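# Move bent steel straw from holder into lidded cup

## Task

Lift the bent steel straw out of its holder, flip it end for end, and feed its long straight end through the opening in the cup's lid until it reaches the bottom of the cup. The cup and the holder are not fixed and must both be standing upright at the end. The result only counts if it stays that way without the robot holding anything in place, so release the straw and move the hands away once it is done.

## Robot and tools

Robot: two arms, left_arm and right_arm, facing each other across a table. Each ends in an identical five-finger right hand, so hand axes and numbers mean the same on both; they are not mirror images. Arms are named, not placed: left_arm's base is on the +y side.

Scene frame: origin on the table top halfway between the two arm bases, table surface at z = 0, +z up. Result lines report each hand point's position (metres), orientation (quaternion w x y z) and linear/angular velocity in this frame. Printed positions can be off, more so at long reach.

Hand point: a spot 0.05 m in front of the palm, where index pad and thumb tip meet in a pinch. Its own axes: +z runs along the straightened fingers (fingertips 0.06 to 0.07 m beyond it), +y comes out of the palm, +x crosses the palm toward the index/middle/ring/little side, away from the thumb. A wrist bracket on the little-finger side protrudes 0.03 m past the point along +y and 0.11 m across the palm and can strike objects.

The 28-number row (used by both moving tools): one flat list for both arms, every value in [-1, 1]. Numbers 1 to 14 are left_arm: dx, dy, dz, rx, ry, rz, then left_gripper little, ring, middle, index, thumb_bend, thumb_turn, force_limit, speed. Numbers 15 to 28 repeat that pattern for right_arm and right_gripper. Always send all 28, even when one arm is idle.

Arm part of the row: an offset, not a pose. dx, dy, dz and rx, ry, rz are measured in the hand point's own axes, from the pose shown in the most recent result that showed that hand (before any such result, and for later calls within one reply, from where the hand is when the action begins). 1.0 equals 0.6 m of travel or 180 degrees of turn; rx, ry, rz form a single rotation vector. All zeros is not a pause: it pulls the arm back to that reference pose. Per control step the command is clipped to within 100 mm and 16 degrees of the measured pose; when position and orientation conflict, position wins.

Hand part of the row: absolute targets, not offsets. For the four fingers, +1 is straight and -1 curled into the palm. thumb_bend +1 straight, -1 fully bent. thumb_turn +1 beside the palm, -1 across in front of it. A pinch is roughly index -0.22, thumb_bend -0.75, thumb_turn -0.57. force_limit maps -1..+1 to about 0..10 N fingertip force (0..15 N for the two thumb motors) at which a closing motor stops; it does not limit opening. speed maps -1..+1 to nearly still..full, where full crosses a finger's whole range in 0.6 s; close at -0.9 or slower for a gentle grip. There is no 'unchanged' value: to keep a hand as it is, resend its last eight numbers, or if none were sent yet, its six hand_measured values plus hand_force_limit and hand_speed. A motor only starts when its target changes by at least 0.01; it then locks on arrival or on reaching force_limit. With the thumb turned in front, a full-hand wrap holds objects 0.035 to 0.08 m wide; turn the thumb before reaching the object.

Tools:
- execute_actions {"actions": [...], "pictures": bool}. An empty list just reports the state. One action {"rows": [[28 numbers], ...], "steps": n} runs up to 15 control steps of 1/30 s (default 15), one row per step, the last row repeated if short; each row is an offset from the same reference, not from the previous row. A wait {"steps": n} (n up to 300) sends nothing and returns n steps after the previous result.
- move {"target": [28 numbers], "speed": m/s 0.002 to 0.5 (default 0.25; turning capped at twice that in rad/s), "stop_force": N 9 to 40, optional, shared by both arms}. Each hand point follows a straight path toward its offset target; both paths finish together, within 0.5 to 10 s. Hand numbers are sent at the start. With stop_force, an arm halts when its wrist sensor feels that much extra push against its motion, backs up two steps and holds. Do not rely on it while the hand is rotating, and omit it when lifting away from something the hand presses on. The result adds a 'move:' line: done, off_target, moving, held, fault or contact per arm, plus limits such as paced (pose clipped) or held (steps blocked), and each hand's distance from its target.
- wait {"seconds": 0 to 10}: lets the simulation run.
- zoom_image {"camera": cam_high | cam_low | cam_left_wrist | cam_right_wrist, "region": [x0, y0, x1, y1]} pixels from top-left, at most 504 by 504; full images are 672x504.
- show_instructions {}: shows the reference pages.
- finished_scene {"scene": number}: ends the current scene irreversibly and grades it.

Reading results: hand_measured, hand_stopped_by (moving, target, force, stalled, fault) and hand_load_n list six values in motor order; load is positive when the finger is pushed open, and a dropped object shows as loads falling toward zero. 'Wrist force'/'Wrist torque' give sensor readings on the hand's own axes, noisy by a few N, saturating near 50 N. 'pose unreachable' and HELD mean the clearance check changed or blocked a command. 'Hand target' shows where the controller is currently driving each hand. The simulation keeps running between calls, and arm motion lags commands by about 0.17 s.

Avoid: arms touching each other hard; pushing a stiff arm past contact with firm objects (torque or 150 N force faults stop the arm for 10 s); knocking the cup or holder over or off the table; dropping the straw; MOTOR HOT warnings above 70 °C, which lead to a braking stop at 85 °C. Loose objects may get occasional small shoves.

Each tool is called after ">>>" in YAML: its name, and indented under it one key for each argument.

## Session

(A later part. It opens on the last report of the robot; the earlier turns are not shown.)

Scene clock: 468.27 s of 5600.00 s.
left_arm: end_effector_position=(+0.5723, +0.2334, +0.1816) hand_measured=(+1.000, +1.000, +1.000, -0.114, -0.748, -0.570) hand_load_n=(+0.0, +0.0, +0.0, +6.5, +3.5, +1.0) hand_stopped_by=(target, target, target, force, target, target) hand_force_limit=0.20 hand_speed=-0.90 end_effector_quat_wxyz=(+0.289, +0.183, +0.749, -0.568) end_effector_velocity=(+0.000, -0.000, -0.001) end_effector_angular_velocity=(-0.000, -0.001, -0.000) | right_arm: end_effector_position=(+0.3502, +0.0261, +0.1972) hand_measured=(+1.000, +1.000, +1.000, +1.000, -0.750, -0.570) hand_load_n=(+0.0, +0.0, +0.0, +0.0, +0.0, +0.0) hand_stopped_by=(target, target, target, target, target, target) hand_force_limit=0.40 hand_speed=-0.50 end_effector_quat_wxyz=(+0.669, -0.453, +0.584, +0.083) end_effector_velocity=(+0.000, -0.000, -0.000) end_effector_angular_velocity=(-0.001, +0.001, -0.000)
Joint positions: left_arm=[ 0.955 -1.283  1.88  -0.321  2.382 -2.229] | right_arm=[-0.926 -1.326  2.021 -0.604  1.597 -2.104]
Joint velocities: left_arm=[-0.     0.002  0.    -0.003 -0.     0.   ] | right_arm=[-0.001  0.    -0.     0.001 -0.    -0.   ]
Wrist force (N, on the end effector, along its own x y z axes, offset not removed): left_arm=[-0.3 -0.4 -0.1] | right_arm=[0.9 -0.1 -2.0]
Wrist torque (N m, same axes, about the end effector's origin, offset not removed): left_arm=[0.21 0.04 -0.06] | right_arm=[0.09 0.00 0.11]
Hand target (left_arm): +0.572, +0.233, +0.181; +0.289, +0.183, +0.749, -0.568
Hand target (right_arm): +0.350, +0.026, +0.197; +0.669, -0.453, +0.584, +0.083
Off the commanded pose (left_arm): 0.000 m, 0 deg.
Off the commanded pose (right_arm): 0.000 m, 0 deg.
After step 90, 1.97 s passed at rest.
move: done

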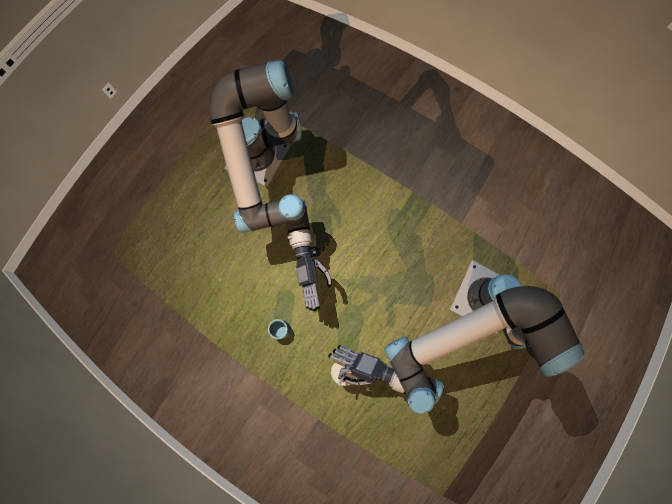

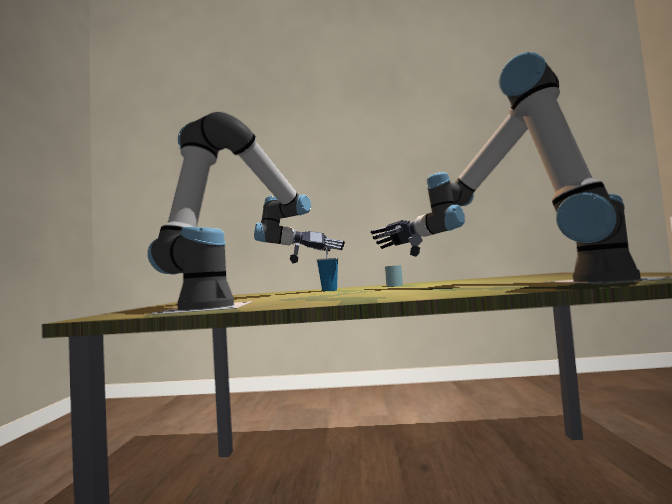

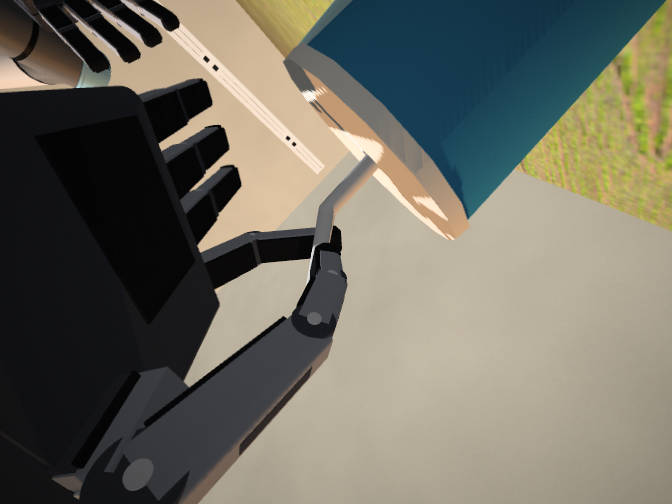

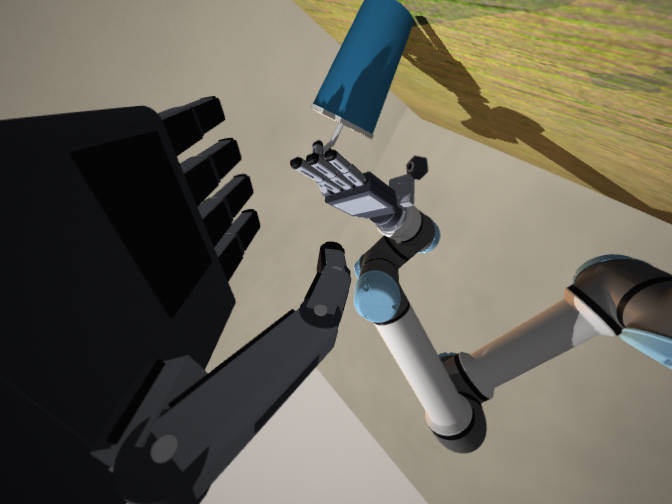

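>>> move:
  target: [0.00536,0.00619,0.00157,0,0,0,1,1,1,-0.35,-0.75,-0.57,0.2,-0.9, 0,0,0,0,0,0,1,1,1,1,-0.75,-0.57,0.4,-0.5]
  speed: 0.006
  stop_force: 9

Scene clock: 473.53 s of 5600.00 s.
left_arm: end_effector_position=(+0.5723, +0.2334, +0.1767) hand_measured=(+1.000, +1.000, +1.000, -0.114, -0.748, -0.570) hand_load_n=(+0.0, +0.0, +0.0, +6.5, +1.5, +1.5) hand_stopped_by=(target, target, target, force, target, target) hand_force_limit=0.20 hand_speed=-0.90 end_effector_quat_wxyz=(+0.289, +0.183, +0.749, -0.568) end_effector_velocity=(-0.000, +0.001, -0.003) end_effector_angular_velocity=(+0.002, +0.003, +0.002) | right_arm: end_effector_position=(+0.3502, +0.0261, +0.1972) hand_measured=(+1.000, +1.000, +1.000, +1.000, -0.750, -0.570) hand_load_n=(+0.0, +0.0, +0.0, +0.0, +0.0, +0.0) hand_stopped_by=(target, target, target, target, target, target) hand_force_limit=0.40 hand_speed=-0.50 end_effector_quat_wxyz=(+0.669, -0.453, +0.584, +0.083) end_effector_velocity=(+0.001, +0.000, +0.001) end_effector_angular_velocity=(+0.002, -0.001, -0.000)
Joint positions: left_arm=[ 0.955 -1.276  1.886 -0.334  2.382 -2.229] | right_arm=[-0.926 -1.326  2.021 -0.604  1.597 -2.104]
Joint velocities: left_arm=[ 0.001  0.002  0.003 -0.002 -0.     0.   ] | right_arm=[-0.    -0.    -0.002 -0.001 -0.     0.001]
Wrist force (N, on the end effector, along its own x y z axes, offset not removed): left_arm=[-2.8 -4.7 -1.4] | right_arm=[-0.4 -2.1 -0.9]
Wrist torque (N m, same axes, about the end effector's origin, offset not removed): left_arm=[0.42 -0.19 0.27] | right_arm=[-0.35 0.18 0.08]
Hand target (left_arm): +0.572, +0.233, +0.177; +0.289, +0.183, +0.749, -0.568
Hand target (right_arm): +0.350, +0.026, +0.197; +0.669, -0.453, +0.584, +0.083
Off the commanded pose (left_arm): 0.000 m, 0 deg.
Off the commanded pose (right_arm): 0.000 m, 0 deg.
After step 90, 1.23 s passed at rest.
move: done

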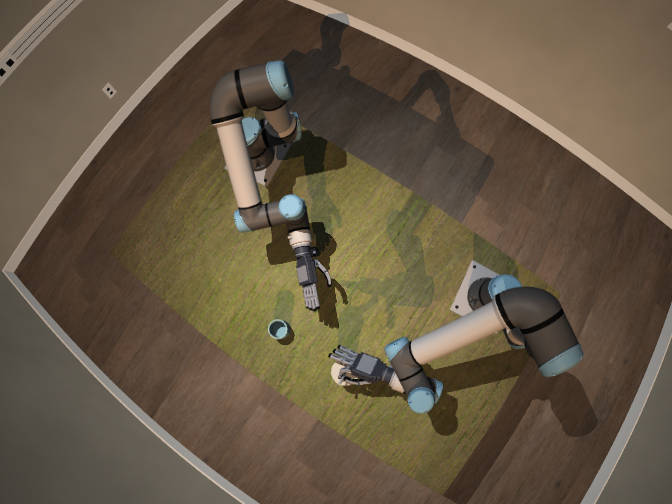

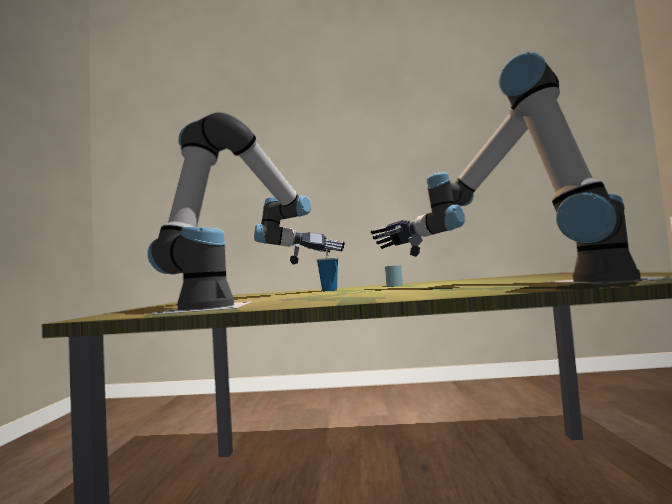

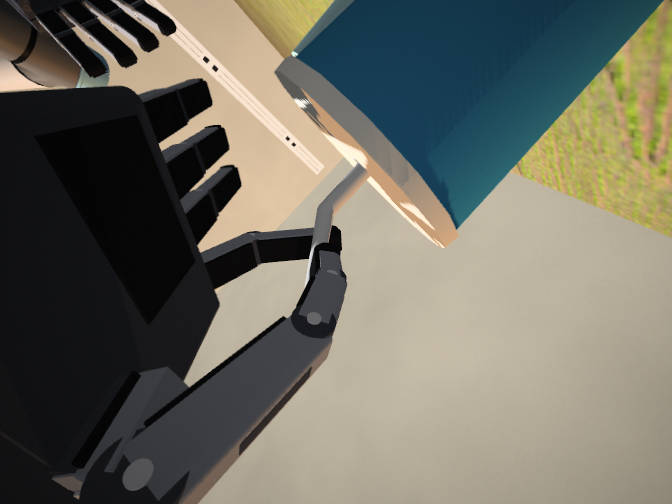

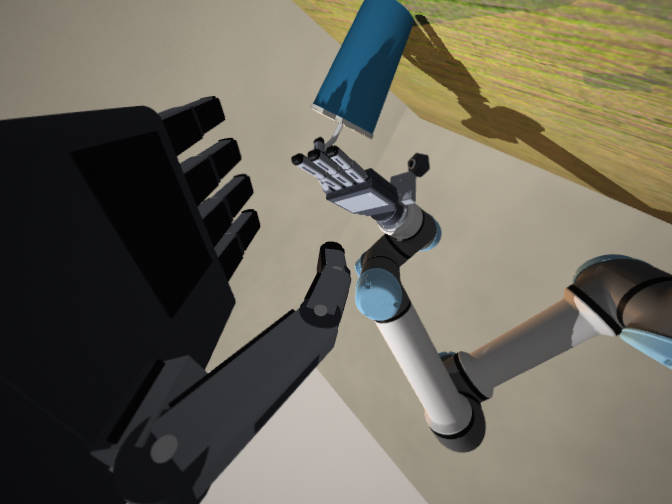

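The straw touched the cup floor (force ~5 N upward, thumb load changed). Releasing now.

>>> move:
  target: [0,0,0,0,0,0,1,1,1,1,-0.75,-0.57,0.2,-0.3, 0,0,0,0,0,0,1,1,1,1,-0.75,-0.57,0.4,-0.5]
  speed: 0.02

>>> move:
  target: [0,0.057,-0.226,0,0,0,1,1,1,1,-0.75,-0.57,0.2,-0.3, 0,0,0,0,0,0,1,1,1,1,-0.75,-0.57,0.4,-0.5]
  speed: 0.12

>>> zoom_image:
  camera: "cam_low"
  region: [260, 190, 420, 310]

Scene clock: 479.17 s of 5600.00 s.
left_arm: end_effector_position=(+0.5723, +0.2334, +0.1767) hand_measured=(+1.000, +1.000, +1.000, +1.000, -0.750, -0.570) hand_load_n=(+0.0, +0.0, +0.0, +0.0, +0.0, +0.0) hand_stopped_by=(target, target, target, target, target, target) hand_force_limit=0.20 hand_speed=-0.30 end_effector_quat_wxyz=(+0.289, +0.183, +0.749, -0.568) end_effector_velocity=(-0.000, -0.000, -0.000) end_effector_angular_velocity=(-0.000, +0.001, -0.000) | right_arm: end_effector_position=(+0.3502, +0.0261, +0.1972) hand_measured=(+1.000, +1.000, +1.000, +1.000, -0.750, -0.570) hand_load_n=(+0.0, +0.0, +0.0, +0.0, +0.0, +0.0) hand_stopped_by=(target, target, target, target, target, target) hand_force_limit=0.40 hand_speed=-0.50 end_effector_quat_wxyz=(+0.669, -0.453, +0.584, +0.083) end_effector_velocity=(-0.000, +0.000, -0.000) end_effector_angular_velocity=(-0.000, -0.000, +0.000)
Joint positions: left_arm=[ 0.955 -1.276  1.886 -0.334  2.382 -2.229] | right_arm=[-0.926 -1.326  2.021 -0.604  1.597 -2.104]
Joint velocities: left_arm=[-0. -0.  0.  0.  0. -0.] | right_arm=[ 0.  0.  0. -0.  0. -0.]
Wrist force (N, on the end effector, along its own x y z axes, offset not removed): left_arm=[2.0 2.4 -0.6] | right_arm=[0.6 0.9 -2.0]
Wrist torque (N m, same axes, about the end effector's origin, offset not removed): left_arm=[0.53 -0.51 0.44] | right_arm=[0.15 -0.04 0.13]
Hand target (left_arm): +0.572, +0.233, +0.177; +0.289, +0.183, +0.749, -0.568
Hand target (right_arm): +0.350, +0.026, +0.197; +0.669, -0.453, +0.584, +0.083
Off the commanded pose (left_arm): 0.000 m, 0 deg.
Off the commanded pose (right_arm): 0.000 m, 0 deg.
After step 90, 1.40 s passed at rest.
move: done

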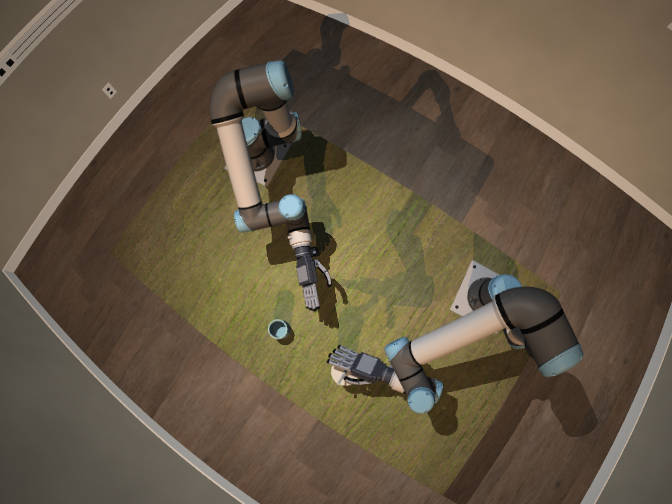

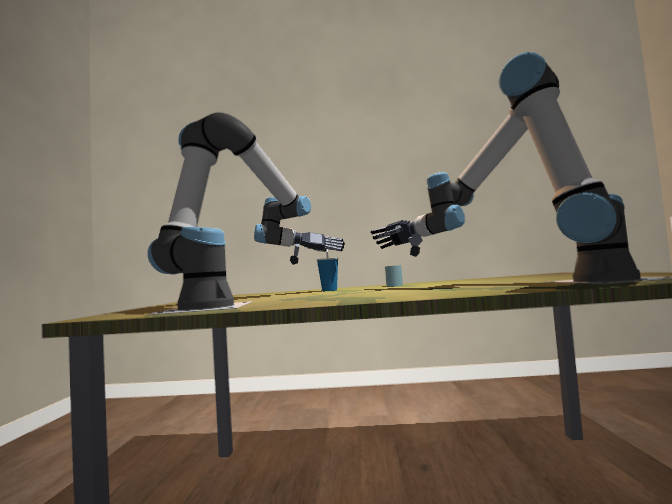

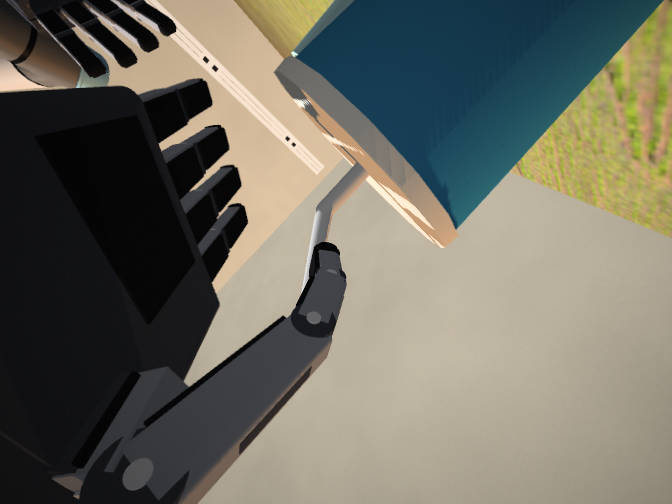

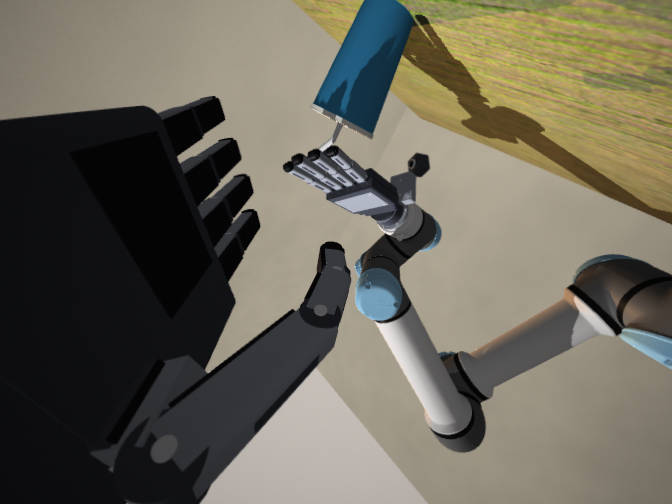

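Scene clock: 480.80 s of 5600.00 s.
left_arm: end_effector_position=(+0.5626, +0.3726, +0.1766) hand_measured=(+1.000, +1.000, +1.000, +1.000, -0.750, -0.570) hand_load_n=(+0.0, +0.0, +0.0, +0.0, +0.0, +0.0) hand_stopped_by=(target, target, target, target, target, target) hand_force_limit=0.20 hand_speed=-0.30 end_effector_quat_wxyz=(+0.289, +0.183, +0.749, -0.568) end_effector_velocity=(+0.000, +0.002, +0.000) end_effector_angular_velocity=(+0.001, +0.000, -0.001) | right_arm: end_effector_position=(+0.3502, +0.0261, +0.1972) hand_measured=(+1.000, +1.000, +1.000, +1.000, -0.750, -0.570) hand_load_n=(+0.0, +0.0, +0.0, +0.0, +0.0, +0.0) hand_stopped_by=(target, target, target, target, target, target) hand_force_limit=0.40 hand_speed=-0.50 end_effector_quat_wxyz=(+0.669, -0.453, +0.584, +0.083) end_effector_velocity=(-0.001, -0.000, -0.001) end_effector_angular_velocity=(-0.000, +0.002, +0.000)
Joint positions: left_arm=[ 1.267 -1.272  1.897 -0.194  2.676 -2.042] | right_arm=[-0.926 -1.326  2.021 -0.604  1.597 -2.104]
Joint velocities: left_arm=[ 0.005  0.002 -0.004  0.008  0.006  0.007] | right_arm=[ 0.     0.     0.001  0.    -0.     0.002]
Wrist force (N, on the end effector, along its own x y z axes, offset not removed): left_arm=[0.8 -0.4 -0.5] | right_arm=[-0.2 -3.2 -1.2]
Wrist torque (N m, same axes, about the end effector's origin, offset not removed): left_arm=[0.20 -0.17 0.27] | right_arm=[-0.51 0.15 0.05]
Hand target (left_arm): +0.563, +0.373, +0.177; +0.289, +0.183, +0.749, -0.568
Hand target (right_arm): +0.350, +0.026, +0.197; +0.669, -0.453, +0.584, +0.083
Off the commanded pose (left_arm): 0.000 m, 0 deg.
Off the commanded pose (right_arm): 0.000 m, 0 deg.
move: done

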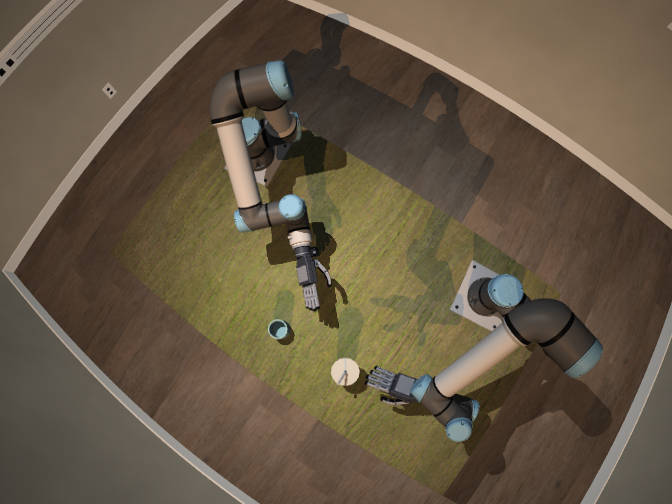

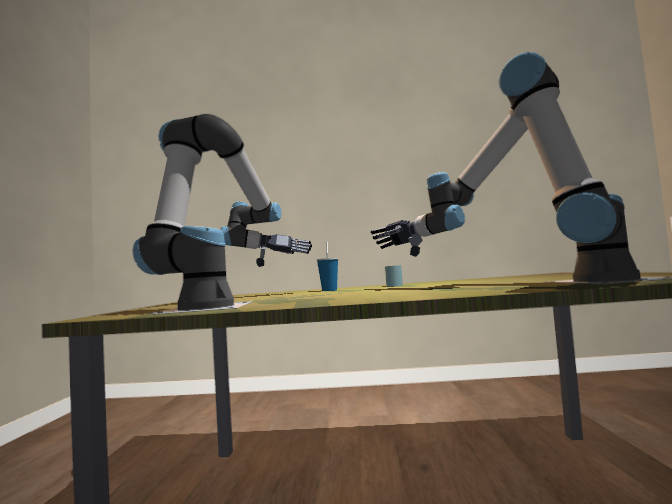

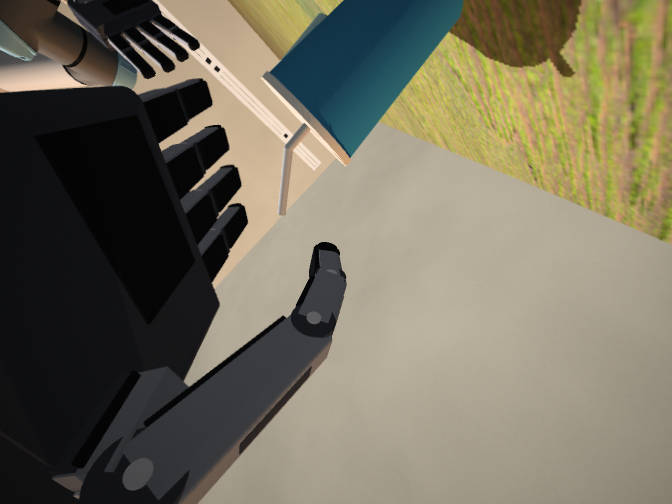

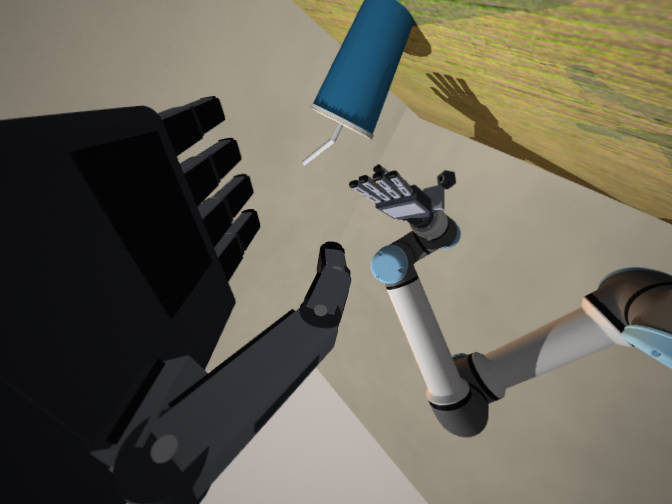

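Region (260, 190, 420, 310) of cam_low's 672x504 image, scaled by 3.150, with more detail than that image has; it fills the top 378 rows of this view, and the rest is white.

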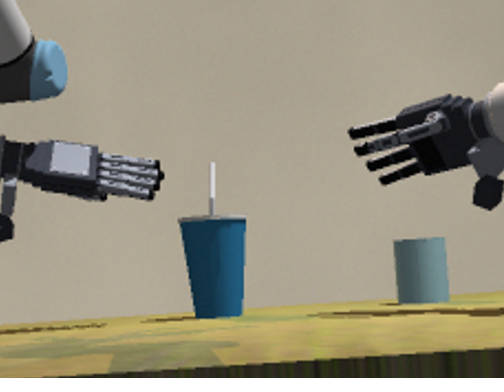

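>>> move:
  target: [-0.107,-0.112,-0.08,0,0,0,1,1,1,1,-0.75,-0.57,0.2,-0.3, 0,0,0,0,0,0,1,1,1,1,-0.75,-0.57,0.4,-0.5]
  speed: 0.12

Scene clock: 486.57 s of 5600.00 s.
left_arm: end_effector_position=(+0.5604, +0.4027, +0.2767) hand_measured=(+1.000, +1.000, +1.000, +1.000, -0.750, -0.570) hand_load_n=(+0.0, +0.0, +0.0, +0.0, +0.0, +0.0) hand_stopped_by=(target, target, target, target, target, target) hand_force_limit=0.20 hand_speed=-0.30 end_effector_quat_wxyz=(+0.289, +0.183, +0.748, -0.568) end_effector_velocity=(+0.001, +0.000, +0.002) end_effector_angular_velocity=(+0.002, -0.001, -0.001) | right_arm: end_effector_position=(+0.3502, +0.0261, +0.1972) hand_measured=(+1.000, +1.000, +1.000, +1.000, -0.750, -0.570) hand_load_n=(+0.0, +0.0, +0.0, +0.0, +0.0, +0.0) hand_stopped_by=(target, target, target, target, target, target) hand_force_limit=0.40 hand_speed=-0.50 end_effector_quat_wxyz=(+0.669, -0.453, +0.584, +0.083) end_effector_velocity=(-0.000, -0.000, -0.001) end_effector_angular_velocity=(-0.002, +0.001, -0.000)
Joint positions: left_arm=[ 1.339 -1.365  1.737  0.129  2.741 -1.965] | right_arm=[-0.926 -1.326  2.021 -0.604  1.597 -2.104]
Joint velocities: left_arm=[ 0.001  0.002 -0.008  0.012  0.001  0.007] | right_arm=[-0.     0.     0.001  0.001 -0.    -0.001]
Wrist force (N, on the end effector, along its own x y z axes, offset not removed): left_arm=[0.3 -0.4 -0.3] | right_arm=[-0.2 1.2 -1.7]
Wrist torque (N m, same axes, about the end effector's origin, offset not removed): left_arm=[0.11 -0.11 0.12] | right_arm=[0.05 0.21 0.05]
Hand target (left_arm): +0.560, +0.403, +0.277; +0.289, +0.183, +0.749, -0.568
Hand target (right_arm): +0.350, +0.026, +0.197; +0.669, -0.453, +0.584, +0.083
Off the commanded pose (left_arm): 0.000 m, 0 deg.
Off the commanded pose (right_arm): 0.000 m, 0 deg.
After step 90, 1.43 s passed at rest.
move: done

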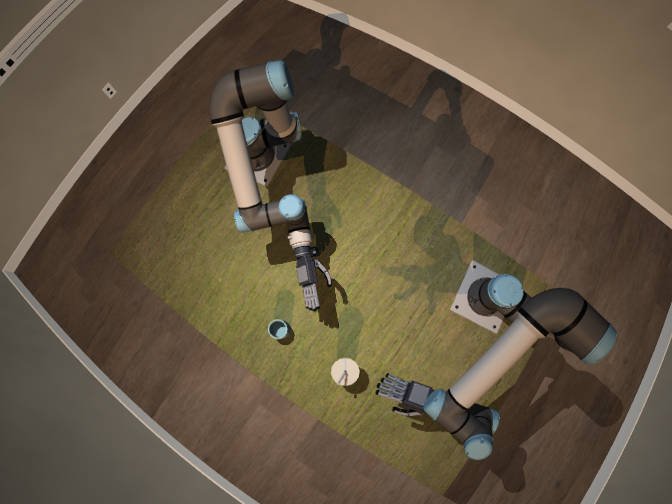

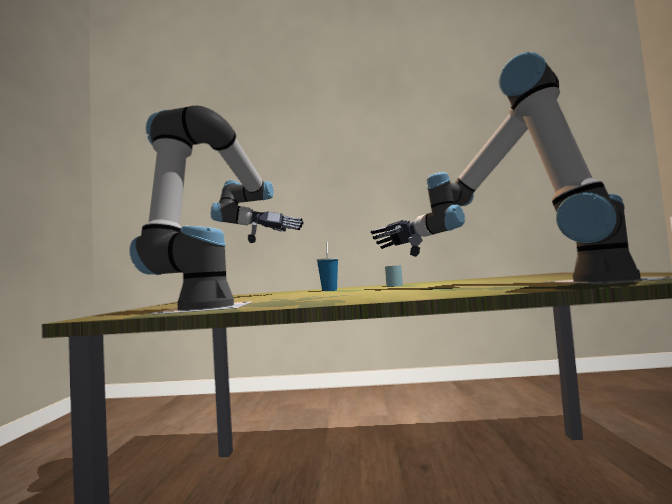

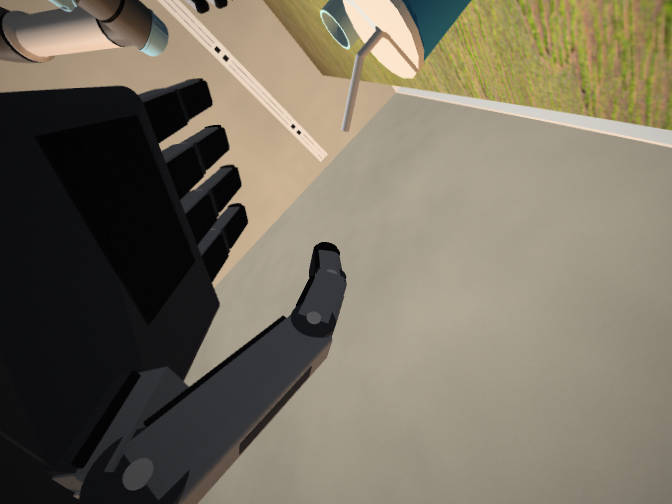

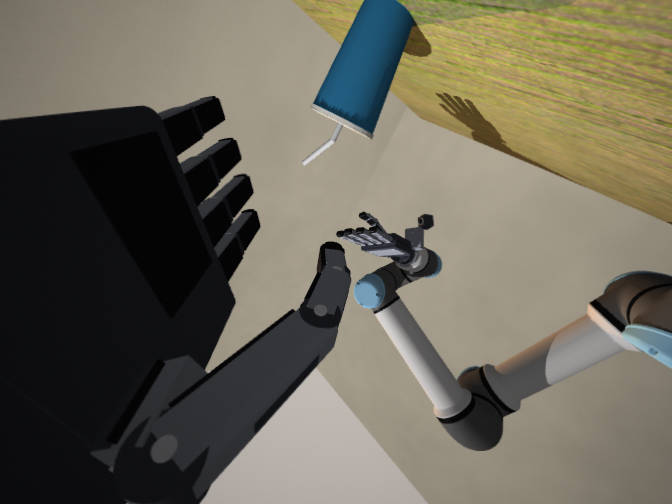

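>>> finished_scene:
  scene: 2

The scene is finished: the task was done.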